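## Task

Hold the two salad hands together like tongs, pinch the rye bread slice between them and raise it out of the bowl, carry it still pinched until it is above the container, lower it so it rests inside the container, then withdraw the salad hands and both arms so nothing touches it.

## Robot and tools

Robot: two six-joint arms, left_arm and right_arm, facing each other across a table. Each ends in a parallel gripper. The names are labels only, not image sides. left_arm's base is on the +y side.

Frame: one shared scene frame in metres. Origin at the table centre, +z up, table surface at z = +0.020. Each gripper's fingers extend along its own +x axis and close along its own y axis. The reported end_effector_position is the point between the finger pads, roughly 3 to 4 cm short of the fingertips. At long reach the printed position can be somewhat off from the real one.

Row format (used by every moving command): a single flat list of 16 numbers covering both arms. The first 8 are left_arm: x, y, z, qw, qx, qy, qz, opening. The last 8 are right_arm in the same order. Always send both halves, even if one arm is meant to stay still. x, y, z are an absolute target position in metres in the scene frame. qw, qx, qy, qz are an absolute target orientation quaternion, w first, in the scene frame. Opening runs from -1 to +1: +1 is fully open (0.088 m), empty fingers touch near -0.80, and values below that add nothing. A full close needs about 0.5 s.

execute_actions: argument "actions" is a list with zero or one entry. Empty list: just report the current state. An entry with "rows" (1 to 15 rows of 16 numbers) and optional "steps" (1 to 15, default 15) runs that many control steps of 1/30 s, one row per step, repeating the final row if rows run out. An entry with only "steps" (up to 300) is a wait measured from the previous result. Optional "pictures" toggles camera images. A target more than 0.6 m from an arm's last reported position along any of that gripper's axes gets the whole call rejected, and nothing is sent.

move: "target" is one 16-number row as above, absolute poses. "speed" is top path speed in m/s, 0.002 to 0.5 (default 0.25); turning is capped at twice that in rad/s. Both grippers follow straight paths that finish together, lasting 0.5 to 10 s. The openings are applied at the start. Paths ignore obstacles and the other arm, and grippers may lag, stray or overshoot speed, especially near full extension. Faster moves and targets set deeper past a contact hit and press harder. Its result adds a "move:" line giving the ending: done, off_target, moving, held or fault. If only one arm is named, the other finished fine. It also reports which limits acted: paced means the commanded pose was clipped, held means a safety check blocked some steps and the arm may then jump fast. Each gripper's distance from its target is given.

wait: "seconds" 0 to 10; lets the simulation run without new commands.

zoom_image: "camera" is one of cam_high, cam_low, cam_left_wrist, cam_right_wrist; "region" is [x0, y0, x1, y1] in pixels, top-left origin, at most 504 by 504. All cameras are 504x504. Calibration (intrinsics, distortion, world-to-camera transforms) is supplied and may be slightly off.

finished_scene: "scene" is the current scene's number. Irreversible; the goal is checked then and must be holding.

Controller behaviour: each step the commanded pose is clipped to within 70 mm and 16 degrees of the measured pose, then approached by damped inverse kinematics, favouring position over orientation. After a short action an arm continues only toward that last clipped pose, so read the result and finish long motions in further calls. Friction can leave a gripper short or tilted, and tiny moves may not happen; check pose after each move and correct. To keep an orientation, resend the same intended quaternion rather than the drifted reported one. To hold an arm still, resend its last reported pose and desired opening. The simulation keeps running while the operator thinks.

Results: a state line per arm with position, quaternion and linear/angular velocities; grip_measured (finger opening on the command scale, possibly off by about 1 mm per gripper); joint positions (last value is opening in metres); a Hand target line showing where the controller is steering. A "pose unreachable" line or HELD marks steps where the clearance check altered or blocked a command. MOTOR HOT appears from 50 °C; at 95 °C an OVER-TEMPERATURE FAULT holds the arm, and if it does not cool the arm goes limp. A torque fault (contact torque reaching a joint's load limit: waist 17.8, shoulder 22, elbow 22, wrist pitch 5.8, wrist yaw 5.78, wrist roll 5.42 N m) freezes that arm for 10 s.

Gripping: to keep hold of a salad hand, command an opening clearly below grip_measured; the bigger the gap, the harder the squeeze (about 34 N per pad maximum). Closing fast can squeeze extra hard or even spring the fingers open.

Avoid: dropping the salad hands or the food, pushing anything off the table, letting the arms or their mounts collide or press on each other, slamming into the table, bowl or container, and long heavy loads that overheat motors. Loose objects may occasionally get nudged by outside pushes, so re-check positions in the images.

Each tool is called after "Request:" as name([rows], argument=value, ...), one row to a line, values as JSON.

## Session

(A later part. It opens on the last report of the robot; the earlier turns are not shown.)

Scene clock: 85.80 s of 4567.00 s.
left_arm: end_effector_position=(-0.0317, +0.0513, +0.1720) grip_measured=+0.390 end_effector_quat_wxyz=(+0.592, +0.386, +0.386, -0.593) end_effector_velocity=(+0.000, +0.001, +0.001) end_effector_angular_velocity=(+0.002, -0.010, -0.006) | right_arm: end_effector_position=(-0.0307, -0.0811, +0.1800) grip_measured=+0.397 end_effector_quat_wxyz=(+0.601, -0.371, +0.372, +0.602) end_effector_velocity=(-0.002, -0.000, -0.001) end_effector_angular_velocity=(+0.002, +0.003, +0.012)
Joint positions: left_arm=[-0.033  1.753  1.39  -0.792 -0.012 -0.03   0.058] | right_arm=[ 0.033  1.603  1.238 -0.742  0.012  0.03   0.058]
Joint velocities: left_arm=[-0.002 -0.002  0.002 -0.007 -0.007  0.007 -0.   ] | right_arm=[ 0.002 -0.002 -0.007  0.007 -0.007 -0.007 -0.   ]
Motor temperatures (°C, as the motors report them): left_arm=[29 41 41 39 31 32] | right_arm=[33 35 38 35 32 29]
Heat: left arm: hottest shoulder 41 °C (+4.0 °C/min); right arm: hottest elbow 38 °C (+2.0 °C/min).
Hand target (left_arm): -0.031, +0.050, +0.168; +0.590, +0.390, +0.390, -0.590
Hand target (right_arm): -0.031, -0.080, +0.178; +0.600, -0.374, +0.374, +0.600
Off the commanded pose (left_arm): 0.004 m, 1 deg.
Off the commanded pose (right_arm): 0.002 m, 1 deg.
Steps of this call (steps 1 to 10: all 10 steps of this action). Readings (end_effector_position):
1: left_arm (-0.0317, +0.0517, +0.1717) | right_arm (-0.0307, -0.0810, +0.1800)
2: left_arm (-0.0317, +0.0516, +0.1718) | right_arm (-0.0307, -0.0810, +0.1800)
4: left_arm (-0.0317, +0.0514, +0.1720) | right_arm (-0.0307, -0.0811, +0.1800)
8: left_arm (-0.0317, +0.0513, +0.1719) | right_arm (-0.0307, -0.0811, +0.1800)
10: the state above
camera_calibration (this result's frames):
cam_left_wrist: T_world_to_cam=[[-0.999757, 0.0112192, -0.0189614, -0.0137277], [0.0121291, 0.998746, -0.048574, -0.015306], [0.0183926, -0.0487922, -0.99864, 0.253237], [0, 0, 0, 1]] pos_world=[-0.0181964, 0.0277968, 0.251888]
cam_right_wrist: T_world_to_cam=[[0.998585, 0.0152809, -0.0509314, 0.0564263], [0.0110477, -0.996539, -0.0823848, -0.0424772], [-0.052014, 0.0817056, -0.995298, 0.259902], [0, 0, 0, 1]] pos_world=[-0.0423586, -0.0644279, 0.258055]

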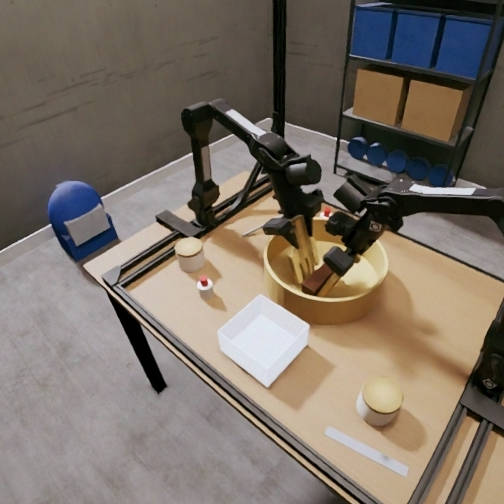

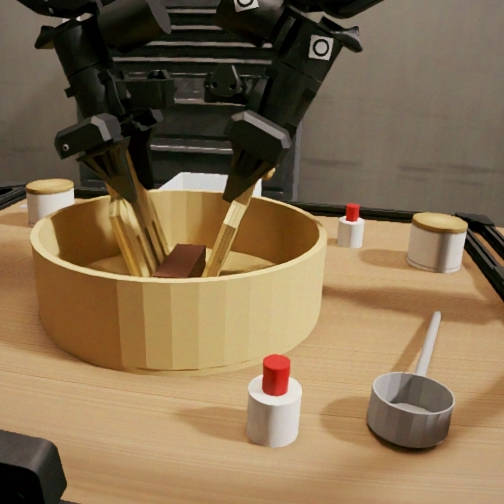

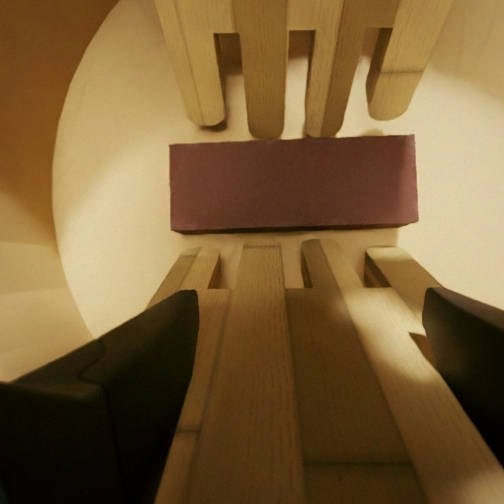

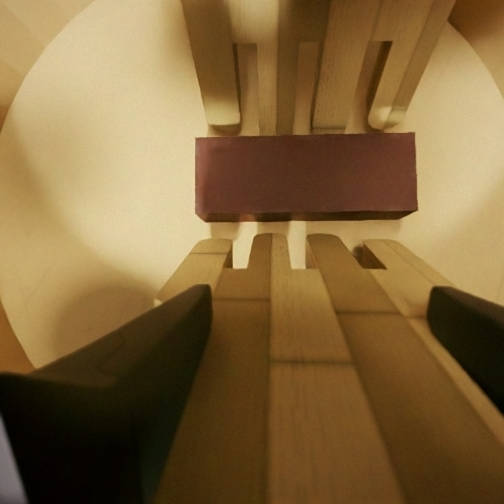

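Request:
execute_actions([
  {"rows":[[-0.029,0.052,0.172,0.606,0.364,0.364,-0.606,-1,-0.029,-0.074,0.175,0.609,-0.359,0.359,0.609,-1]],"steps":12},
], pictures=false)

Request:
execute_actions([
  {"rows":[[-0.029,0.043,0.176,0.609,0.359,0.359,-0.609,-1,-0.029,-0.064,0.18,0.612,-0.354,0.354,0.612,-1]],"steps":12},
], pictures=false)

Request:
execute_actions([
  {"rows":[[-0.029,0.041,0.192,0.609,0.359,0.359,-0.609,-1,-0.029,-0.062,0.195,0.612,-0.354,0.354,0.612,-1]],"steps":12},
], pictures=false)

Request:
execute_actions([
  {"rows":[[-0.029,0.04,0.208,0.609,0.359,0.359,-0.609,-1,-0.029,-0.061,0.211,0.612,-0.354,0.354,0.612,-1]],"steps":12},
])

Scene clock: 87.40 s of 4567.00 s.
left_arm: end_effector_position=(-0.0314, +0.0519, +0.1713) grip_measured=+0.390 end_effector_quat_wxyz=(+0.602, +0.368, +0.368, -0.605) end_effector_velocity=(-0.002, +0.000, -0.001) end_effector_angular_velocity=(-0.032, +0.005, +0.016) | right_arm: end_effector_position=(-0.0308, -0.0744, +0.1795) grip_measured=+0.397 end_effector_quat_wxyz=(+0.608, -0.358, +0.360, +0.610) end_effector_velocity=(+0.002, +0.001, +0.001) end_effector_angular_velocity=(+0.017, -0.009, +0.000)
Joint positions: left_arm=[-0.033  1.71   1.315 -0.7   -0.012 -0.027  0.058] | right_arm=[ 0.033  1.601  1.218 -0.682  0.012  0.03   0.058]
Joint velocities: left_arm=[-0.007 -0.022 -0.042  0.051 -0.007 -0.022  0.   ] | right_arm=[-0.002 -0.007 -0.012  0.022  0.007 -0.007 -0.   ]
Motor temperatures (°C, as the motors report them): left_arm=[29 41 41 38 31 32] | right_arm=[33 35 38 35 32 29]
Heat: left arm: hottest shoulder 41 °C (+4.0 °C/min); right arm: hottest elbow 38 °C (+2.0 °C/min).
Hand target (left_arm): -0.029, +0.052, +0.172; +0.606, +0.364, +0.364, -0.606
Hand target (right_arm): -0.029, -0.074, +0.175; +0.609, -0.359, +0.359, +0.609
Off the commanded pose (left_arm): 0.002 m, 1 deg.
Off the commanded pose (right_arm): 0.005 m, 0 deg.
Steps of this call (steps 1 to 36: nothing new was sent; steps 37 to 48: all 12 steps of this action). Readings (end_effector_position):
37: left_arm (-0.0317, +0.0506, +0.1719) | right_arm (-0.0307, -0.0802, +0.1799)
38: left_arm (-0.0316, +0.0497, +0.1719) | right_arm (-0.0308, -0.0780, +0.1800)
40: left_arm (-0.0314, +0.0507, +0.1713) | right_arm (-0.0308, -0.0772, +0.1791)
44: left_arm (-0.0314, +0.0520, +0.1711) | right_arm (-0.0307, -0.0754, +0.1791)
48: the state above

Scene clock: 87.80 s of 4567.00 s.
left_arm: end_effector_position=(-0.0313, +0.0498, +0.1726) grip_measured=+0.390 end_effector_quat_wxyz=(+0.604, +0.365, +0.365, -0.607) end_effector_velocity=(+0.000, +0.001, -0.001) end_effector_angular_velocity=(+0.007, -0.003, +0.007) | right_arm: end_effector_position=(-0.0308, -0.0701, +0.1812) grip_measured=+0.397 end_effector_quat_wxyz=(+0.610, -0.355, +0.357, +0.612) end_effector_velocity=(-0.002, +0.003, -0.001) end_effector_angular_velocity=(+0.002, +0.016, +0.015)
Joint positions: left_arm=[-0.032  1.71   1.316 -0.69  -0.012 -0.026  0.058] | right_arm=[ 0.033  1.61   1.23  -0.676  0.012  0.029  0.058]
Joint velocities: left_arm=[-0.002  0.002  0.002 -0.007 -0.007 -0.007 -0.   ] | right_arm=[-0.002  0.012  0.007  0.007 -0.022 -0.007 -0.   ]
Motor temperatures (°C, as the motors report them): left_arm=[29 41 41 39 31 32] | right_arm=[33 35 38 35 32 29]
Heat: left arm: hottest shoulder 41 °C (+4.0 °C/min); right arm: hottest elbow 38 °C (+2.0 °C/min).
Hand target (left_arm): -0.029, +0.043, +0.176; +0.609, +0.359, +0.359, -0.609
Hand target (right_arm): -0.029, -0.064, +0.180; +0.612, -0.354, +0.354, +0.612
Off the commanded pose (left_arm): 0.008 m, 1 deg.
Off the commanded pose (right_arm): 0.006 m, 0 deg.
Steps of this call (steps 1 to 12: all 12 steps of this action). Readings (end_effector_position):
1: left_arm (-0.0314, +0.0517, +0.1713) | right_arm (-0.0308, -0.0742, +0.1796)
2: left_arm (-0.0314, +0.0513, +0.1715) | right_arm (-0.0308, -0.0739, +0.1799)
4: left_arm (-0.0314, +0.0506, +0.1719) | right_arm (-0.0307, -0.0729, +0.1803)
8: left_arm (-0.0313, +0.0500, +0.1724) | right_arm (-0.0307, -0.0710, +0.1810)
12: the state above

Scene clock: 88.20 s of 4567.00 s.
left_arm: end_effector_position=(-0.0305, +0.0464, +0.1855) grip_measured=+0.390 end_effector_quat_wxyz=(+0.605, +0.365, +0.365, -0.606) end_effector_velocity=(-0.002, +0.004, +0.005) end_effector_angular_velocity=(+0.012, +0.016, +0.014) | right_arm: end_effector_position=(-0.0301, -0.0678, +0.1874) grip_measured=+0.397 end_effector_quat_wxyz=(+0.607, -0.361, +0.362, +0.608) end_effector_velocity=(-0.000, +0.002, +0.008) end_effector_angular_velocity=(+0.007, -0.004, +0.020)
Joint positions: left_arm=[-0.03   1.717  1.377 -0.745 -0.012 -0.026  0.058] | right_arm=[ 0.031  1.627  1.279 -0.725  0.012  0.027  0.058]
Joint velocities: left_arm=[-0.002 -0.007  0.017 -0.037  0.007 -0.022 -0.   ] | right_arm=[-0.002 -0.002  0.027 -0.022 -0.007 -0.022 -0.   ]
Motor temperatures (°C, as the motors report them): left_arm=[29 41 41 39 31 32] | right_arm=[33 35 39 35 32 29]
Heat: left arm: hottest shoulder 41 °C (+4.1 °C/min); right arm: hottest elbow 39 °C (+3.0 °C/min).
Hand target (left_arm): -0.029, +0.041, +0.192; +0.609, +0.359, +0.359, -0.609
Hand target (right_arm): -0.029, -0.062, +0.195; +0.612, -0.354, +0.354, +0.612
Off the commanded pose (left_arm): 0.009 m, 1 deg.
Off the commanded pose (right_arm): 0.010 m, 1 deg.
Steps of this call (steps 1 to 12: all 12 steps of this action). Readings (end_effector_position):
1: left_arm (-0.0312, +0.0493, +0.1744) | right_arm (-0.0308, -0.0691, +0.1830)
2: left_arm (-0.0310, +0.0489, +0.1755) | right_arm (-0.0307, -0.0685, +0.1835)
4: left_arm (-0.0306, +0.0476, +0.1793) | right_arm (-0.0302, -0.0680, +0.1844)
8: left_arm (-0.0305, +0.0460, +0.1847) | right_arm (-0.0301, -0.0684, +0.1861)
12: the state above

Scene clock: 88.60 s of 4567.00 s.
left_arm: end_effector_position=(-0.0304, +0.0448, +0.2006) grip_measured=+0.390 end_effector_quat_wxyz=(+0.604, +0.366, +0.366, -0.606) end_effector_velocity=(+0.000, +0.003, +0.005) end_effector_angular_velocity=(+0.012, -0.003, +0.007) | right_arm: end_effector_position=(-0.0300, -0.0659, +0.2032) grip_measured=+0.397 end_effector_quat_wxyz=(+0.607, -0.361, +0.362, +0.608) end_effector_velocity=(+0.002, +0.002, +0.012) end_effector_angular_velocity=(+0.018, -0.015, -0.014)
Joint positions: left_arm=[-0.029  1.721  1.442 -0.809 -0.012 -0.025  0.058] | right_arm=[ 0.03   1.63   1.345 -0.788  0.012  0.027  0.058]
Joint velocities: left_arm=[-0.002 -0.002  0.022 -0.037 -0.007 -0.007 -0.   ] | right_arm=[ 0.002 -0.007  0.032 -0.022  0.022  0.007  0.   ]
Motor temperatures (°C, as the motors report them): left_arm=[29 41 41 39 31 32] | right_arm=[33 35 39 35 32 29]
Heat: left arm: hottest shoulder 41 °C (+4.0 °C/min); right arm: hottest elbow 39 °C (+3.0 °C/min).
Hand target (left_arm): -0.029, +0.040, +0.208; +0.609, +0.359, +0.359, -0.609
Hand target (right_arm): -0.029, -0.061, +0.211; +0.612, -0.354, +0.354, +0.612
Off the commanded pose (left_arm): 0.009 m, 1 deg.
Off the commanded pose (right_arm): 0.009 m, 1 deg.
Steps of this call (steps 1 to 12: all 12 steps of this action). Readings (end_effector_position):
1: left_arm (-0.0305, +0.0464, +0.1877) | right_arm (-0.0301, -0.0678, +0.1895)
2: left_arm (-0.0303, +0.0461, +0.1897) | right_arm (-0.0301, -0.0673, +0.1920)
4: left_arm (-0.0303, +0.0460, +0.1940) | right_arm (-0.0300, -0.0673, +0.1966)
8: left_arm (-0.0304, +0.0447, +0.1993) | right_arm (-0.0300, -0.0665, +0.2010)
12: the state above
camera_calibration (this result's frames):
cam_left_wrist: T_world_to_cam=[[-0.999749, 0.010587, -0.0197612, -0.011565], [0.0127858, 0.993319, -0.114687, 0.00610188], [0.018415, -0.114911, -0.993205, 0.283305], [0, 0, 0, 1]] pos_world=[-0.0168572, 0.0266161, 0.281851]
cam_right_wrist: T_world_to_cam=[[0.998605, 0.0162951, -0.0502323, 0.056612], [0.0103835, -0.993221, -0.115774, -0.0184769], [-0.0517784, 0.115091, -0.992005, 0.283331], [0, 0, 0, 1]] pos_world=[-0.0416707, -0.0518829, 0.281771]

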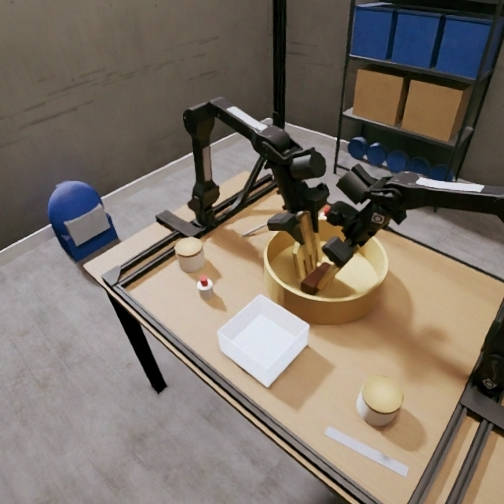

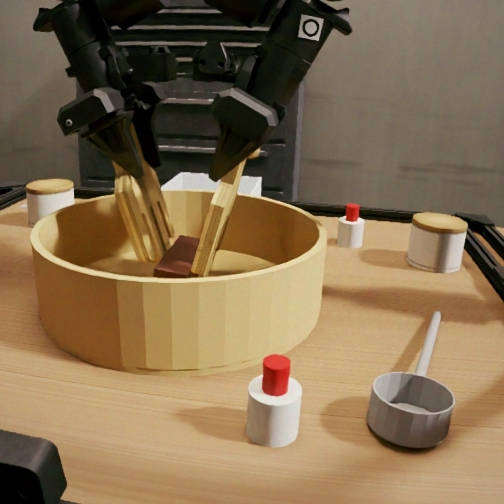

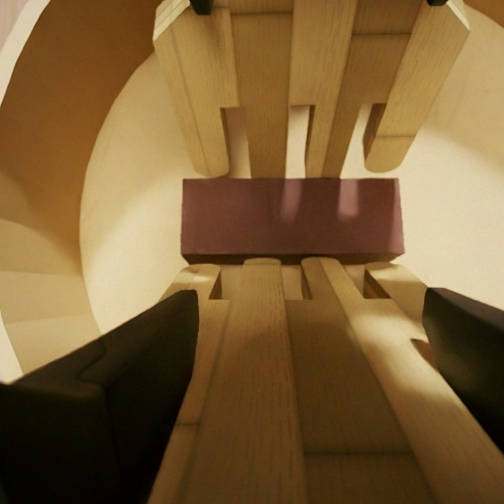

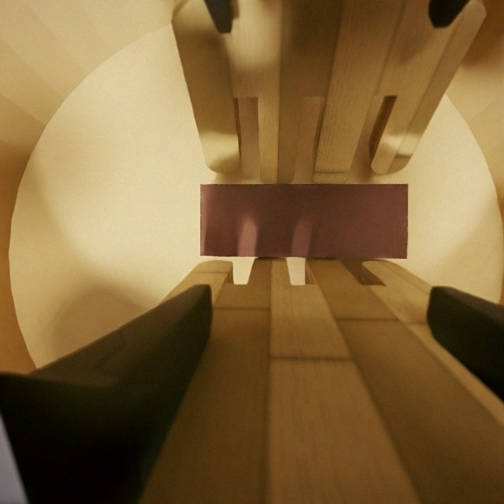

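Request:
execute_actions([
  {"rows":[[-0.027,0.056,0.195,0.619,0.342,0.342,-0.619,-1,-0.027,-0.08,0.2,0.619,-0.342,0.342,0.619,-1]],"steps":12},
], pictures=false)

Request:
execute_actions([
  {"rows":[[-0.027,0.056,0.165,0.619,0.342,0.342,-0.619,-1,-0.027,-0.08,0.17,0.619,-0.342,0.342,0.619,-1]],"steps":15},
], pictures=false)

Request:
execute_actions([
  {"rows":[[-0.027,0.056,0.178,0.619,0.342,0.342,-0.619,-1,-0.027,-0.078,0.183,0.619,-0.342,0.342,0.619,-1]],"steps":12},
])

Scene clock: 89.63 s of 4567.00 s.
left_arm: end_effector_position=(-0.0282, +0.0540, +0.1916) grip_measured=+0.390 end_effector_quat_wxyz=(+0.616, +0.347, +0.347, -0.616) end_effector_velocity=(+0.004, +0.007, +0.002) end_effector_angular_velocity=(-0.037, -0.022, +0.008) | right_arm: end_effector_position=(-0.0285, -0.0785, +0.1980) grip_measured=+0.397 end_effector_quat_wxyz=(+0.616, -0.346, +0.347, +0.617) end_effector_velocity=(+0.002, -0.005, -0.003) end_effector_angular_velocity=(+0.027, -0.002, -0.013)
Joint positions: left_arm=[-0.025  1.646  1.297 -0.677 -0.012 -0.021  0.058] | right_arm=[ 0.027  1.549  1.22  -0.695  0.012  0.023  0.058]
Joint velocities: left_arm=[ 0.002 -0.051 -0.066  0.051 -0.022  0.007 -0.   ] | right_arm=[-0.002 -0.037 -0.061  0.051  0.007  0.007 -0.   ]
Motor temperatures (°C, as the motors report them): left_arm=[29 41 41 39 31 32] | right_arm=[33 35 39 35 32 29]
Heat: left arm: hottest shoulder 41 °C (+4.0 °C/min); right arm: hottest elbow 39 °C (+3.0 °C/min).
Hand target (left_arm): -0.027, +0.056, +0.195; +0.619, +0.342, +0.342, -0.619
Hand target (right_arm): -0.027, -0.080, +0.200; +0.619, -0.342, +0.342, +0.619
Off the commanded pose (left_arm): 0.004 m, 1 deg.
Off the commanded pose (right_arm): 0.003 m, 1 deg.
Steps of this call (steps 1 to 19: nothing new was sent; steps 20 to 31: all 12 steps of this action). Readings (end_effector_position):
20: left_arm (-0.0302, +0.0444, +0.2004) | right_arm (-0.0300, -0.0666, +0.2033)
21: left_arm (-0.0300, +0.0461, +0.1986) | right_arm (-0.0296, -0.0690, +0.2014)
23: left_arm (-0.0291, +0.0501, +0.1949) | right_arm (-0.0292, -0.0741, +0.1989)
27: left_arm (-0.0284, +0.0532, +0.1917) | right_arm (-0.0286, -0.0774, +0.1981)
31: the state above

Scene clock: 90.13 s of 4567.00 s.
left_arm: end_effector_position=(-0.0282, +0.0540, +0.1704) grip_measured=+0.390 end_effector_quat_wxyz=(+0.620, +0.339, +0.339, -0.621) end_effector_velocity=(-0.000, +0.002, -0.003) end_effector_angular_velocity=(+0.003, +0.010, +0.005) | right_arm: end_effector_position=(-0.0284, -0.0769, +0.1786) grip_measured=+0.397 end_effector_quat_wxyz=(+0.621, -0.336, +0.337, +0.623) end_effector_velocity=(-0.000, -0.003, -0.003) end_effector_angular_velocity=(-0.003, +0.006, +0.023)
Joint positions: left_arm=[-0.025  1.643  1.195 -0.554 -0.012 -0.02   0.058] | right_arm=[ 0.027  1.544  1.124 -0.57   0.012  0.023  0.058]
Joint velocities: left_arm=[ 0.002 -0.002 -0.012  0.007  0.007 -0.007 -0.   ] | right_arm=[-0.007 -0.007 -0.017  0.007 -0.022 -0.022 -0.   ]
Motor temperatures (°C, as the motors report them): left_arm=[29 41 41 39 31 32] | right_arm=[33 35 39 35 32 29]
Heat: left arm: hottest shoulder 41 °C (+4.1 °C/min); right arm: hottest elbow 39 °C (+3.0 °C/min).
Hand target (left_arm): -0.027, +0.056, +0.165; +0.619, +0.342, +0.342, -0.619
Hand target (right_arm): -0.027, -0.080, +0.170; +0.619, -0.342, +0.342, +0.619
Off the commanded pose (left_arm): 0.006 m, 1 deg.
Off the commanded pose (right_arm): 0.009 m, 1 deg.
Steps of this call (steps 1 to 15: all 15 steps of this action). Readings (end_effector_position):
1: left_arm (-0.0283, +0.0527, +0.1890) | right_arm (-0.0285, -0.0771, +0.1954)
2: left_arm (-0.0283, +0.0526, +0.1863) | right_arm (-0.0285, -0.0769, +0.1923)
4: left_arm (-0.0282, +0.0545, +0.1781) | right_arm (-0.0284, -0.0790, +0.1834)
8: left_arm (-0.0282, +0.0543, +0.1719) | right_arm (-0.0283, -0.0775, +0.1796)
15: the state above

Scene clock: 90.53 s of 4567.00 s.
left_arm: end_effector_position=(-0.0282, +0.0575, +0.1715) grip_measured=+0.390 end_effector_quat_wxyz=(+0.616, +0.346, +0.346, -0.617) end_effector_velocity=(+0.000, +0.002, +0.001) end_effector_angular_velocity=(+0.012, -0.003, +0.008) | right_arm: end_effector_position=(-0.0283, -0.0798, +0.1811) grip_measured=+0.397 end_effector_quat_wxyz=(+0.618, -0.342, +0.343, +0.619) end_effector_velocity=(-0.002, -0.006, -0.003) end_effector_angular_velocity=(-0.032, +0.014, +0.015)
Joint positions: left_arm=[-0.025  1.642  1.21  -0.591 -0.012 -0.02   0.058] | right_arm=[ 0.027  1.544  1.143 -0.609  0.012  0.022  0.058]
Joint velocities: left_arm=[-0.002 -0.002  0.007 -0.022 -0.007 -0.007  0.   ] | right_arm=[-0.002 -0.002  0.002 -0.037 -0.022 -0.007 -0.   ]
Motor temperatures (°C, as the motors report them): left_arm=[29 41 41 39 31 32] | right_arm=[33 35 39 35 32 29]
Heat: left arm: hottest shoulder 41 °C (+4.0 °C/min); right arm: hottest elbow 39 °C (+3.0 °C/min).
Hand target (left_arm): -0.027, +0.056, +0.178; +0.619, +0.342, +0.342, -0.619
Hand target (right_arm): -0.027, -0.078, +0.183; +0.619, -0.342, +0.342, +0.619
Off the commanded pose (left_arm): 0.007 m, 1 deg.
Off the commanded pose (right_arm): 0.003 m, 0 deg.
Steps of this call (steps 1 to 12: all 12 steps of this action). Readings (end_effector_position):
1: left_arm (-0.0282, +0.0541, +0.1706) | right_arm (-0.0284, -0.0767, +0.1793)
2: left_arm (-0.0282, +0.0545, +0.1708) | right_arm (-0.0284, -0.0767, +0.1801)
4: left_arm (-0.0282, +0.0561, +0.1708) | right_arm (-0.0283, -0.0785, +0.1802)
8: left_arm (-0.0282, +0.0571, +0.1713) | right_arm (-0.0283, -0.0793, +0.1810)
12: the state above
camera_calibration (this result's frames):
cam_left_wrist: T_world_to_cam=[[-0.999737, 0.00900954, -0.0210866, -0.00975018], [0.0126298, 0.983874, -0.178419, 0.00149893], [0.0191391, -0.178638, -0.983729, 0.257831], [0, 0, 0, 1]] pos_world=[-0.0147012, 0.0446714, 0.253697]
cam_right_wrist: T_world_to_cam=[[0.998622, 0.0198867, -0.0485712, 0.0540012], [0.0109766, -0.984105, -0.177248, -0.0229011], [-0.0513241, 0.176471, -0.982967, 0.266394], [0, 0, 0, 1]] pos_world=[-0.0400029, -0.0706217, 0.26042]

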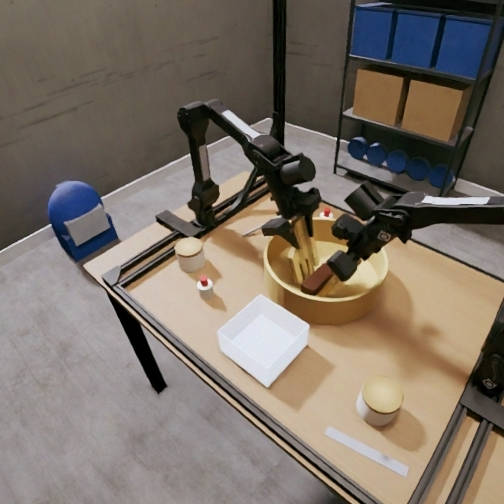

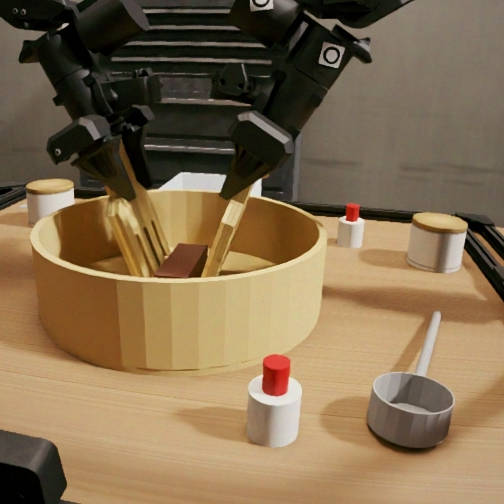

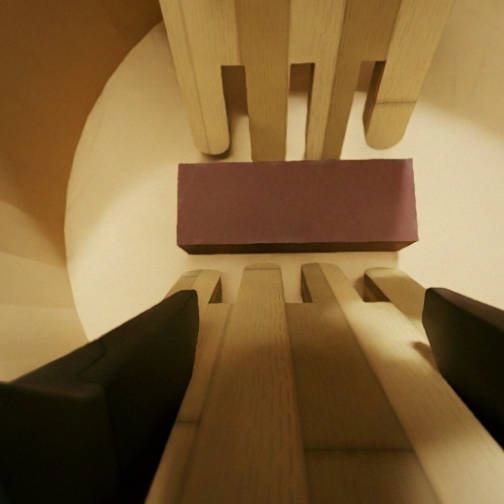

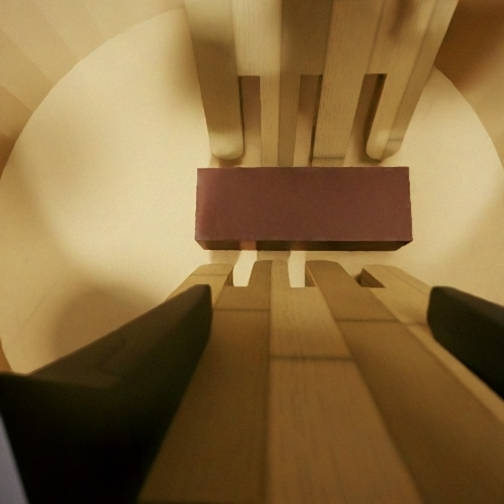

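Request:
execute_actions([
  {"rows":[[-0.027,0.045,0.179,0.619,0.342,0.342,-0.619,-1,-0.027,-0.067,0.187,0.619,-0.342,0.342,0.619,-1]],"steps":15},
], pictures=false)

Request:
execute_actions([
  {"rows":[[-0.027,0.044,0.182,0.621,0.338,0.338,-0.621,-1,-0.027,-0.066,0.19,0.621,-0.338,0.338,0.621,-1],[-0.027,0.044,0.185,0.621,0.338,0.338,-0.621,-1,-0.027,-0.066,0.193,0.621,-0.338,0.338,0.621,-1],[-0.027,0.043,0.188,0.621,0.338,0.338,-0.621,-1,-0.027,-0.065,0.196,0.621,-0.338,0.338,0.621,-1],[-0.027,0.043,0.191,0.621,0.338,0.338,-0.621,-1,-0.027,-0.065,0.199,0.621,-0.338,0.338,0.621,-1],[-0.027,0.042,0.194,0.621,0.338,0.338,-0.621,-1,-0.027,-0.064,0.202,0.621,-0.338,0.338,0.621,-1],[-0.027,0.042,0.197,0.621,0.338,0.338,-0.621,-1,-0.027,-0.064,0.205,0.621,-0.338,0.338,0.621,-1],[-0.027,0.041,0.2,0.621,0.338,0.338,-0.621,-1,-0.027,-0.063,0.208,0.621,-0.338,0.338,0.621,-1],[-0.027,0.041,0.203,0.621,0.338,0.338,-0.621,-1,-0.027,-0.063,0.211,0.621,-0.338,0.338,0.621,-1],[-0.027,0.04,0.206,0.621,0.338,0.338,-0.621,-1,-0.027,-0.062,0.214,0.621,-0.338,0.338,0.621,-1],[-0.027,0.04,0.209,0.621,0.338,0.338,-0.621,-1,-0.027,-0.062,0.217,0.621,-0.338,0.338,0.621,-1]],"steps":15},
])

Scene clock: 92.23 s of 4567.00 s.
left_arm: end_effector_position=(-0.0282, +0.0504, +0.1744) grip_measured=+0.390 end_effector_quat_wxyz=(+0.616, +0.347, +0.347, -0.617) end_effector_velocity=(+0.000, -0.000, +0.001) end_effector_angular_velocity=(+0.002, -0.003, +0.008) | right_arm: end_effector_position=(-0.0281, -0.0717, +0.1827) grip_measured=+0.397 end_effector_quat_wxyz=(+0.616, -0.346, +0.346, +0.617) end_effector_velocity=(-0.000, +0.000, +0.001) end_effector_angular_velocity=(-0.003, -0.005, +0.020)
Joint positions: left_arm=[-0.024  1.668  1.251 -0.608 -0.012 -0.02   0.058] | right_arm=[ 0.026  1.582  1.192 -0.634  0.012  0.022  0.058]
Joint velocities: left_arm=[-0.002  0.002  0.007 -0.007 -0.007 -0.007  0.   ] | right_arm=[-0.002  0.002  0.007 -0.007 -0.007 -0.022 -0.   ]
Motor temperatures (°C, as the motors report them): left_arm=[29 41 41 39 31 32] | right_arm=[33 35 39 35 32 29]
Heat: left arm: hottest shoulder 41 °C (+3.0 °C/min); right arm: hottest elbow 39 °C (+3.0 °C/min).
Hand target (left_arm): -0.027, +0.045, +0.179; +0.619, +0.342, +0.342, -0.619
Hand target (right_arm): -0.027, -0.067, +0.187; +0.619, -0.342, +0.342, +0.619
Off the commanded pose (left_arm): 0.007 m, 1 deg.
Off the commanded pose (right_arm): 0.006 m, 1 deg.
Steps of this call (steps 1 to 36: nothing new was sent; steps 37 to 51: all 15 steps of this action). Readings (end_effector_position):
37: left_arm (-0.0282, +0.0574, +0.1725) | right_arm (-0.0281, -0.0795, +0.1814)
38: left_arm (-0.0282, +0.0561, +0.1732) | right_arm (-0.0282, -0.0776, +0.1821)
40: left_arm (-0.0283, +0.0528, +0.1748) | right_arm (-0.0280, -0.0738, +0.1829)
44: left_arm (-0.0282, +0.0510, +0.1751) | right_arm (-0.0280, -0.0723, +0.1828)
51: the state above

Scene clock: 92.73 s of 4567.00 s.
left_arm: end_effector_position=(-0.0283, +0.0458, +0.1999) grip_measured=+0.390 end_effector_quat_wxyz=(+0.617, +0.345, +0.345, -0.618) end_effector_velocity=(+0.000, +0.003, +0.020) end_effector_angular_velocity=(+0.022, -0.011, -0.005) | right_arm: end_effector_position=(-0.0279, -0.0675, +0.2087) grip_measured=+0.397 end_effector_quat_wxyz=(+0.617, -0.344, +0.345, +0.618) end_effector_velocity=(-0.000, +0.009, +0.030) end_effector_angular_velocity=(+0.036, +0.003, +0.008)
Joint positions: left_arm=[-0.024  1.669  1.351 -0.702 -0.012 -0.02   0.058] | right_arm=[ 0.025  1.584  1.295 -0.728  0.012  0.022  0.058]
Joint velocities: left_arm=[-0.002 -0.002  0.085 -0.11  -0.007  0.007 -0.001] | right_arm=[-0.002  0.002  0.105 -0.066 -0.007 -0.007 -0.   ]
Motor temperatures (°C, as the motors report them): left_arm=[29 41 41 39 31 32] | right_arm=[33 35 39 35 32 29]
Heat: left arm: hottest shoulder 41 °C (+3.0 °C/min); right arm: hottest elbow 39 °C (+3.0 °C/min).
Hand target (left_arm): -0.027, +0.040, +0.209; +0.621, +0.338, +0.338, -0.621
Hand target (right_arm): -0.027, -0.062, +0.217; +0.621, -0.338, +0.338, +0.621
Off the commanded pose (left_arm): 0.011 m, 1 deg.
Off the commanded pose (right_arm): 0.010 m, 1 deg.
Steps of this call (steps 1 to 15: all 15 steps of this action). Readings (end_effector_position):
1: left_arm (-0.0282, +0.0503, +0.1745) | right_arm (-0.0281, -0.0716, +0.1829)
2: left_arm (-0.0282, +0.0502, +0.1749) | right_arm (-0.0281, -0.0715, +0.1831)
4: left_arm (-0.0282, +0.0497, +0.1769) | right_arm (-0.0279, -0.0713, +0.1851)
8: left_arm (-0.0282, +0.0487, +0.1854) | right_arm (-0.0279, -0.0708, +0.1936)
15: the state above
camera_calibration (this result's frames):
cam_left_wrist: T_world_to_cam=[[-0.999742, 0.00854786, -0.0210259, -0.00917092], [0.0122376, 0.983191, -0.182171, 0.0188667], [0.0191153, -0.182381, -0.983042, 0.283728], [0, 0, 0, 1]] pos_world=[-0.014823, 0.0332754, 0.282161]
cam_right_wrist: T_world_to_cam=[[0.998673, 0.0183153, -0.0481247, 0.0544823], [0.00983556, -0.985246, -0.17086, -0.00740432], [-0.0505441, 0.17016, -0.984119, 0.291158], [0, 0, 0, 1]] pos_world=[-0.0396209, -0.0578364, 0.287891]

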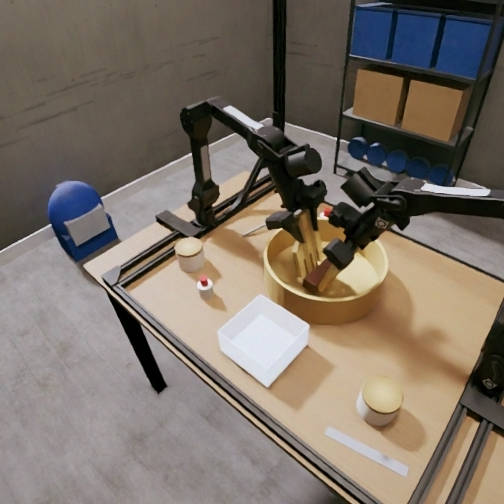

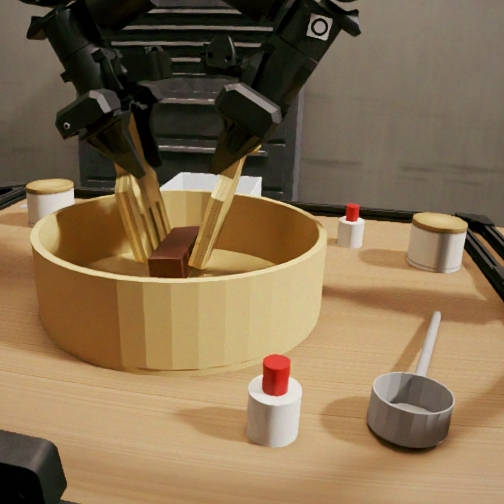

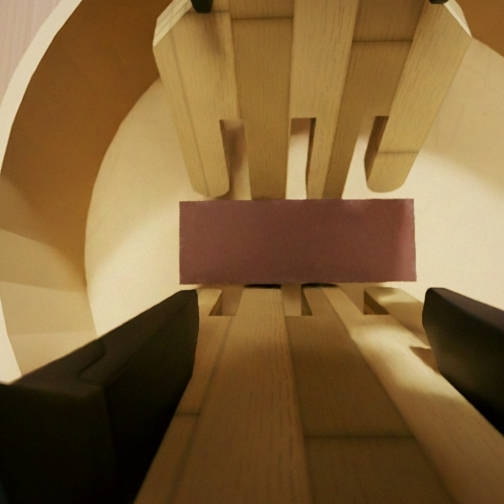

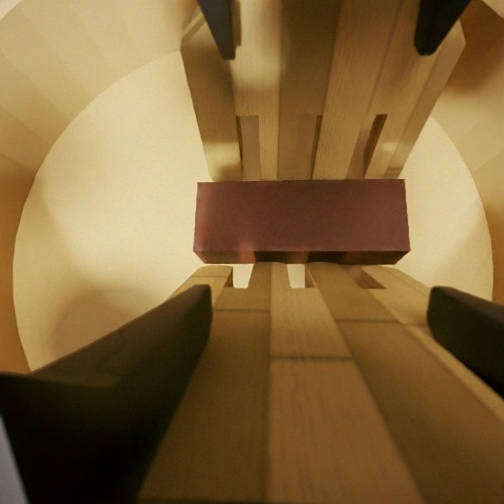

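Good hold. Continue the ramp.

Request:
execute_actions([
  {"rows":[[-0.027,0.04,0.213,0.621,0.338,0.338,-0.621,-1,-0.027,-0.062,0.221,0.621,-0.338,0.338,0.621,-1],[-0.027,0.04,0.217,0.621,0.338,0.338,-0.621,-1,-0.027,-0.062,0.225,0.621,-0.338,0.338,0.621,-1],[-0.027,0.04,0.221,0.621,0.338,0.338,-0.621,-1,-0.027,-0.062,0.229,0.621,-0.338,0.338,0.621,-1],[-0.027,0.039,0.225,0.621,0.338,0.338,-0.621,-1,-0.027,-0.061,0.233,0.621,-0.338,0.338,0.621,-1],[-0.027,0.039,0.229,0.621,0.338,0.338,-0.621,-1,-0.027,-0.061,0.237,0.621,-0.338,0.338,0.621,-1],[-0.027,0.039,0.233,0.621,0.338,0.338,-0.621,-1,-0.027,-0.061,0.241,0.621,-0.338,0.338,0.621,-1],[-0.027,0.038,0.237,0.621,0.338,0.338,-0.621,-1,-0.027,-0.06,0.245,0.621,-0.338,0.338,0.621,-1],[-0.027,0.038,0.241,0.621,0.338,0.338,-0.621,-1,-0.027,-0.06,0.249,0.621,-0.338,0.338,0.621,-1],[-0.027,0.038,0.245,0.621,0.338,0.338,-0.621,-1,-0.027,-0.06,0.253,0.621,-0.338,0.338,0.621,-1]],"steps":15},
])

Scene clock: 94.07 s of 4567.00 s.
left_arm: end_effector_position=(-0.0283, +0.0408, +0.2419) grip_measured=+0.390 end_effector_quat_wxyz=(+0.621, +0.338, +0.338, -0.622) end_effector_velocity=(+0.000, +0.006, +0.010) end_effector_angular_velocity=(+0.056, -0.011, -0.005) | right_arm: end_effector_position=(-0.0280, -0.0620, +0.2511) grip_measured=+0.397 end_effector_quat_wxyz=(+0.621, -0.336, +0.337, +0.622) end_effector_velocity=(-0.002, -0.005, +0.005) end_effector_angular_velocity=(-0.071, +0.005, +0.028)
Joint positions: left_arm=[-0.024  1.673  1.512 -0.837 -0.012 -0.02   0.058] | right_arm=[ 0.025  1.592  1.46  -0.861  0.012  0.021  0.058]
Joint velocities: left_arm=[-0.002  0.022  0.09  -0.125 -0.007  0.007 -0.   ] | right_arm=[-0.002  0.037  0.09  -0.125 -0.022 -0.022 -0.   ]
Motor temperatures (°C, as the motors report them): left_arm=[29 41 41 39 31 32] | right_arm=[33 35 39 35 32 29]
Heat: left arm: hottest shoulder 41 °C (+3.0 °C/min); right arm: hottest elbow 39 °C (+3.0 °C/min).
Hand target (left_arm): -0.027, +0.038, +0.245; +0.621, +0.338, +0.338, -0.621
Hand target (right_arm): -0.027, -0.060, +0.253; +0.621, -0.338, +0.338, +0.621
Off the commanded pose (left_arm): 0.004 m, 0 deg.
Off the commanded pose (right_arm): 0.003 m, 0 deg.
Steps of this call (steps 1 to 25: nothing new was sent; steps 26 to 40: all 15 steps of this action). Readings (end_effector_position):
26: left_arm (-0.0282, +0.0449, +0.2035) | right_arm (-0.0279, -0.0664, +0.2119)
27: left_arm (-0.0282, +0.0448, +0.2046) | right_arm (-0.0279, -0.0663, +0.2130)
29: left_arm (-0.0282, +0.0444, +0.2087) | right_arm (-0.0279, -0.0660, +0.2172)
33: left_arm (-0.0282, +0.0423, +0.2242) | right_arm (-0.0280, -0.0638, +0.2332)
40: the state above
camera_calibration (this result's frames):
cam_left_wrist: T_world_to_cam=[[-0.99975, 0.00802568, -0.020875, -0.00822325], [0.0121155, 0.978922, -0.203876, 0.0369215], [0.0187987, -0.204078, -0.978774, 0.324012], [0, 0, 0, 1]] pos_world=[-0.0147595, 0.0300464, 0.32449]
cam_right_wrist: T_world_to_cam=[[0.998648, 0.0198108, -0.0480626, 0.0566357], [0.0100783, -0.98078, -0.194858, 0.0115982], [-0.0509991, 0.19411, -0.979653, 0.332291], [0, 0, 0, 1]] pos_world=[-0.0397295, -0.0542477, 0.330512]

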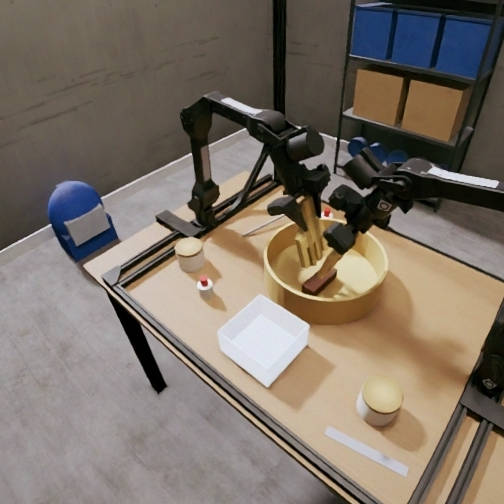

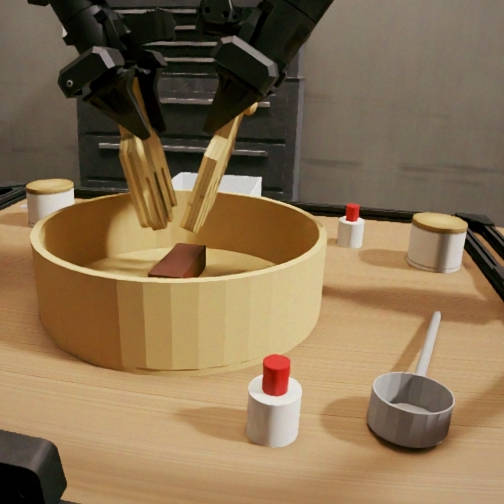

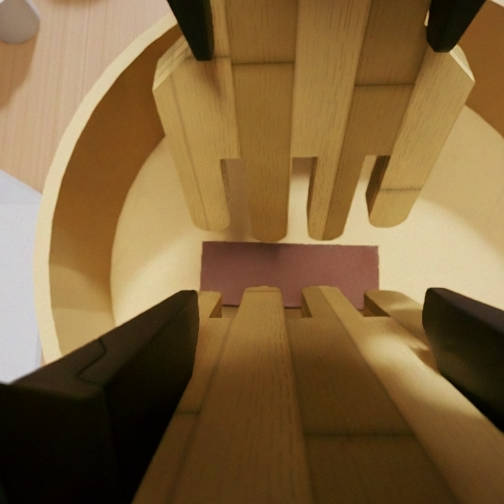

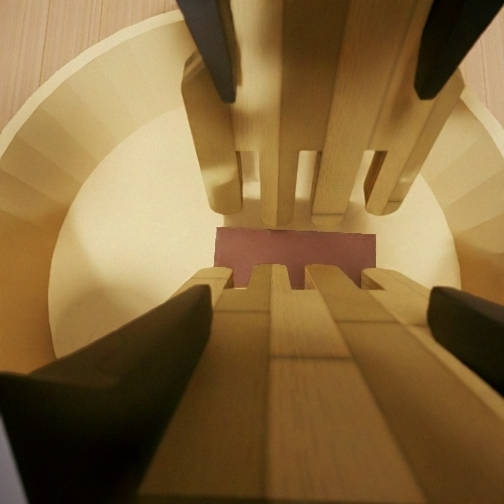

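Request:
move(target=[-0.027,0.066,0.21,0.63,0.321,0.321,-0.63,-1,-0.027,-0.092,0.215,0.63,-0.321,0.321,0.63,-1], speed=0.1)

Request:
move(target=[-0.027,0.066,0.162,0.63,0.321,0.321,-0.63,-1,-0.027,-0.092,0.167,0.63,-0.321,0.321,0.63,-1], speed=0.08)

Request:
execute_actions([
  {"rows":[[-0.027,0.06,0.175,0.63,0.321,0.321,-0.63,-1,-0.027,-0.085,0.18,0.63,-0.321,0.321,0.63,-1]],"steps":12},
])

Scene clock: 95.63 s of 4567.00 s.
left_arm: end_effector_position=(-0.0275, +0.0645, +0.2070) grip_measured=+0.390 end_effector_quat_wxyz=(+0.627, +0.325, +0.326, -0.628) end_effector_velocity=(+0.002, +0.003, +0.003) end_effector_angular_velocity=(-0.022, -0.013, +0.016) | right_arm: end_effector_position=(-0.0272, -0.0911, +0.2133) grip_measured=+0.397 end_effector_quat_wxyz=(+0.628, -0.324, +0.325, +0.628) end_effector_velocity=(-0.000, -0.000, +0.002) end_effector_angular_velocity=(+0.032, +0.003, +0.008)
Joint positions: left_arm=[-0.024  1.555  1.231 -0.631 -0.012 -0.02   0.058] | right_arm=[ 0.025  1.451  1.158 -0.662  0.013  0.021  0.058]
Joint velocities: left_arm=[-0.002 -0.027 -0.027  0.022 -0.022 -0.007  0.   ] | right_arm=[-0.002 -0.022 -0.027  0.037 -0.007 -0.007  0.   ]
Motor temperatures (°C, as the motors report them): left_arm=[29 42 42 39 31 32] | right_arm=[33 36 39 35 32 29]
Heat: left arm: hottest shoulder 42 °C (+4.0 °C/min); right arm: hottest elbow 39 °C (+2.0 °C/min).
Hand target (left_arm): -0.027, +0.066, +0.210; +0.630, +0.321, +0.321, -0.630
Hand target (right_arm): -0.027, -0.092, +0.215; +0.630, -0.321, +0.321, +0.630
Off the commanded pose (left_arm): 0.003 m, 1 deg.
Off the commanded pose (right_arm): 0.002 m, 1 deg.
move: done
camera_calibration (this result's frames):
cam_left_wrist: T_world_to_cam=[[-0.999773, 0.00679839, -0.0201947, -0.00848346], [0.011523, 0.969701, -0.244023, 0.0154569], [0.0179239, -0.2442, -0.969559, 0.295289], [0, 0, 0, 1]] pos_world=[-0.0139524, 0.0571788, 0.289901]
cam_right_wrist: T_world_to_cam=[[0.998641, 0.0212074, -0.0475993, 0.0545848], [0.009591, -0.972638, -0.232128, -0.0157013], [-0.0512197, 0.231356, -0.97152, 0.302623], [0, 0, 0, 1]] pos_world=[-0.0388597, -0.0864431, 0.292958]

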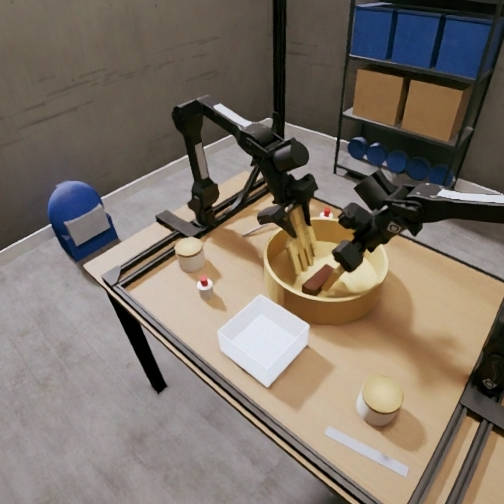

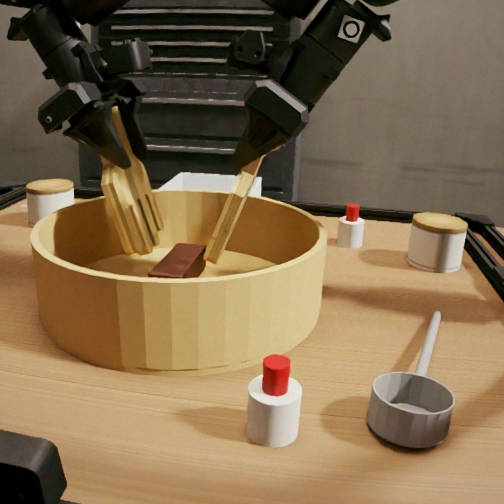

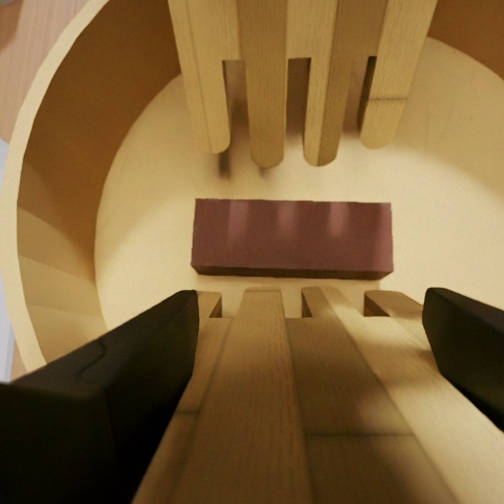

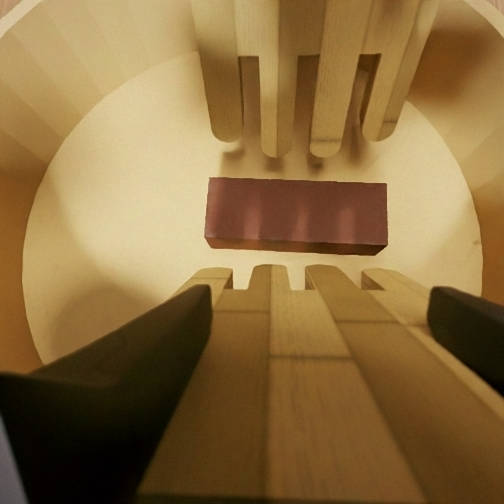

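Scene clock: 96.57 s of 4567.00 s.
left_arm: end_effector_position=(-0.0275, +0.0639, +0.1707) grip_measured=+0.390 end_effector_quat_wxyz=(+0.632, +0.314, +0.316, -0.634) end_effector_velocity=(+0.000, +0.004, -0.006) end_effector_angular_velocity=(+0.012, +0.007, +0.020) | right_arm: end_effector_position=(-0.0272, -0.0895, +0.1767) grip_measured=+0.397 end_effector_quat_wxyz=(+0.633, -0.313, +0.315, +0.634) end_effector_velocity=(-0.000, +0.003, +0.001) end_effector_angular_velocity=(+0.027, +0.002, +0.008)
Joint positions: left_arm=[-0.024  1.561  1.074 -0.436 -0.012 -0.02   0.058] | right_arm=[ 0.025  1.455  0.997 -0.461  0.013  0.021  0.058]
Joint velocities: left_arm=[-0.002 -0.002 -0.022  0.007 -0.007 -0.022 -0.   ] | right_arm=[-0.002 -0.002 -0.012  0.037 -0.007 -0.007 -0.   ]
Motor temperatures (°C, as the motors report them): left_arm=[29 42 41 39 31 32] | right_arm=[33 35 39 35 32 29]
Heat: left arm: hottest shoulder 42 °C (+4.0 °C/min); right arm: hottest elbow 39 °C (+2.0 °C/min).
Hand target (left_arm): -0.027, +0.066, +0.162; +0.630, +0.321, +0.321, -0.630
Hand target (right_arm): -0.027, -0.093, +0.167; +0.630, -0.321, +0.321, +0.630
Off the commanded pose (left_arm): 0.009 m, 1 deg.
Off the commanded pose (right_arm): 0.010 m, 1 deg.
move: off_target (left_arm, right_arm)
camera_calibration (this result's frames):
cam_left_wrist: T_world_to_cam=[[-0.999788, 0.00615276, -0.0196352, -0.00928004], [0.0113231, 0.961283, -0.275332, 0.0130052], [0.0171809, -0.275496, -0.961149, 0.260522], [0, 0, 0, 1]] pos_world=[-0.0139013, 0.0593283, 0.253799]
cam_right_wrist: T_world_to_cam=[[0.9986, 0.0228793, -0.0476991, 0.0530162], [0.00937316, -0.963897, -0.266112, -0.0158069], [-0.0520654, 0.265292, -0.962761, 0.268176], [0, 0, 0, 1]] pos_world=[-0.0388311, -0.0875942, 0.256512]

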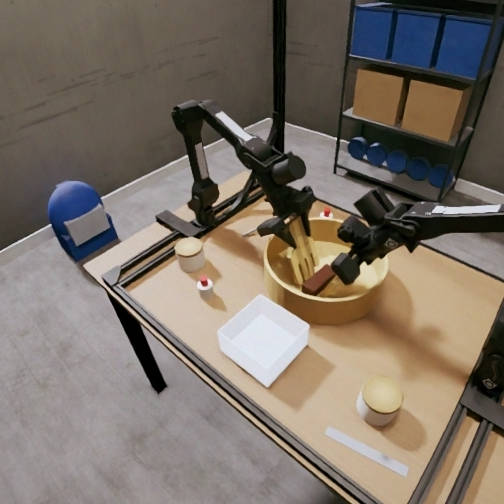

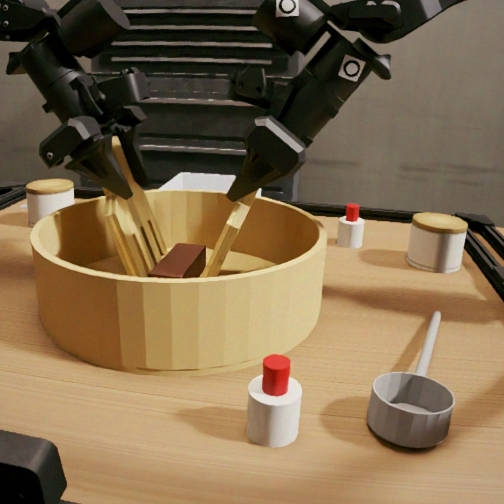

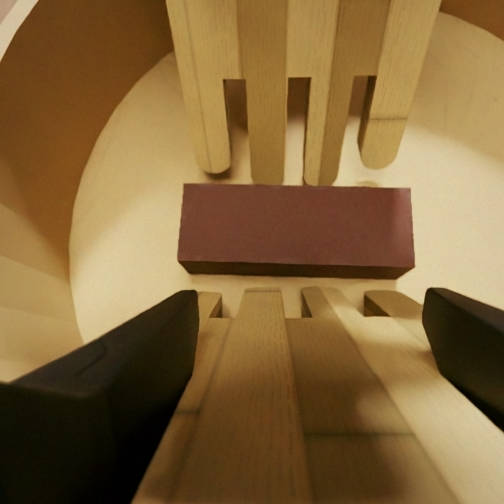

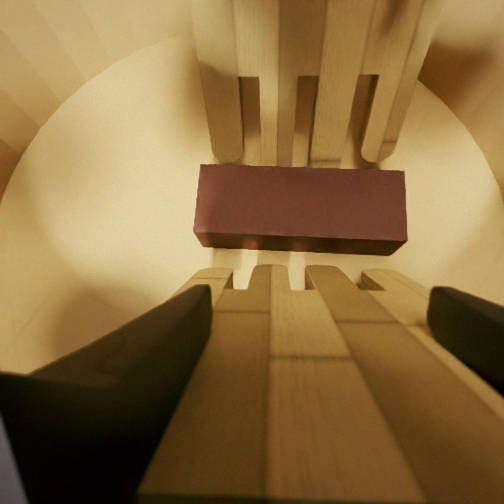

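Scene clock: 96.97 s of 4567.00 s.
left_arm: end_effector_position=(-0.0276, +0.0634, +0.1724) grip_measured=+0.390 end_effector_quat_wxyz=(+0.629, +0.322, +0.323, -0.630) end_effector_velocity=(-0.002, -0.000, +0.003) end_effector_angular_velocity=(+0.007, -0.002, +0.003) | right_arm: end_effector_position=(-0.0273, -0.0871, +0.1790) grip_measured=+0.397 end_effector_quat_wxyz=(+0.630, -0.320, +0.321, +0.631) end_effector_velocity=(+0.002, -0.001, +0.003) end_effector_angular_velocity=(-0.017, -0.011, -0.001)
Joint positions: left_arm=[-0.024  1.575  1.106 -0.478 -0.012 -0.02   0.058] | right_arm=[ 0.025  1.475  1.035 -0.501  0.013  0.021  0.058]
Joint velocities: left_arm=[-0.007  0.002  0.017 -0.022 -0.007 -0.007 -0.   ] | right_arm=[-0.002  0.002  0.022 -0.037  0.007 -0.007 -0.001]
Motor temperatures (°C, as the motors report them): left_arm=[29 42 41 39 31 32] | right_arm=[33 35 39 35 32 29]
Heat: left arm: hottest shoulder 42 °C (+4.0 °C/min); right arm: hottest elbow 39 °C (+2.0 °C/min).
Hand target (left_arm): -0.027, +0.060, +0.175; +0.630, +0.321, +0.321, -0.630
Hand target (right_arm): -0.027, -0.085, +0.180; +0.630, -0.321, +0.321, +0.630
Off the commanded pose (left_arm): 0.004 m, 0 deg.
Off the commanded pose (right_arm): 0.002 m, 0 deg.
Steps of this call (steps 1 to 12: all 12 steps of this action). Readings (end_effector_position):
1: left_arm (-0.0276, +0.0638, +0.1711) | right_arm (-0.0272, -0.0890, +0.1774)
2: left_arm (-0.0275, +0.0639, +0.1713) | right_arm (-0.0272, -0.0886, +0.1777)
4: left_arm (-0.0276, +0.0639, +0.1719) | right_arm (-0.0272, -0.0877, +0.1783)
8: left_arm (-0.0276, +0.0635, +0.1721) | right_arm (-0.0273, -0.0873, +0.1788)
12: the state above
camera_calibration (this result's frames):
cam_left_wrist: T_world_to_cam=[[-0.999777, 0.00661426, -0.0200389, -0.00921664], [0.011469, 0.967427, -0.252891, 0.00976207], [0.0177135, -0.253064, -0.967287, 0.261623], [0, 0, 0, 1]] pos_world=[-0.0139608, 0.0568242, 0.255348]
cam_right_wrist: T_world_to_cam=[[0.998625, 0.0218612, -0.0476453, 0.0530325], [0.0095093, -0.969359, -0.245463, -0.0170259], [-0.0515515, 0.244672, -0.968235, 0.268927], [0, 0, 0, 1]] pos_world=[-0.038934, -0.0834626, 0.258732]

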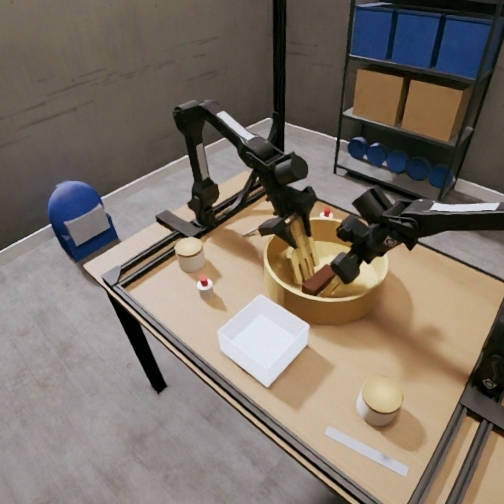

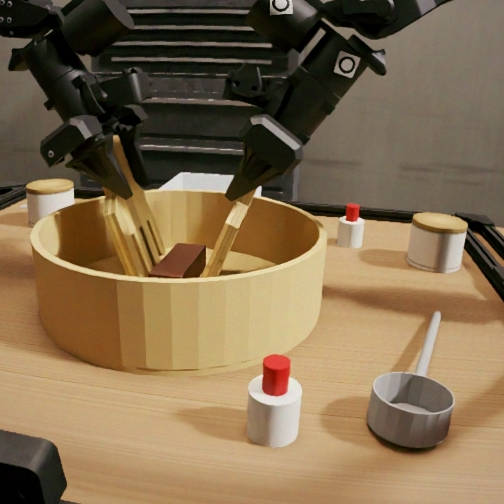

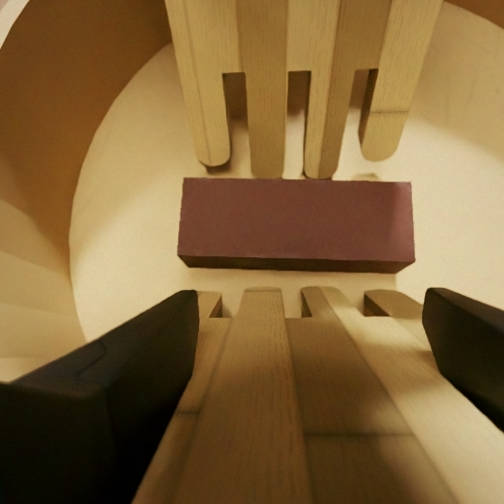

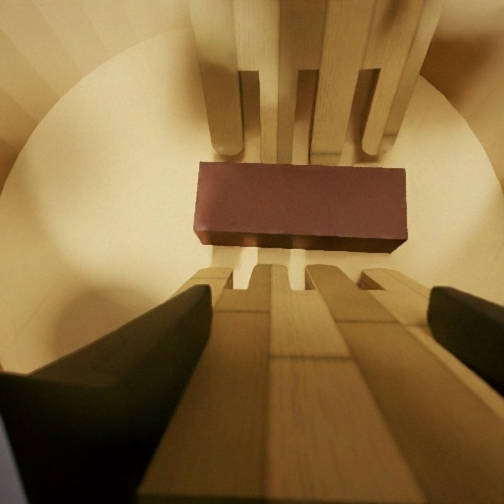

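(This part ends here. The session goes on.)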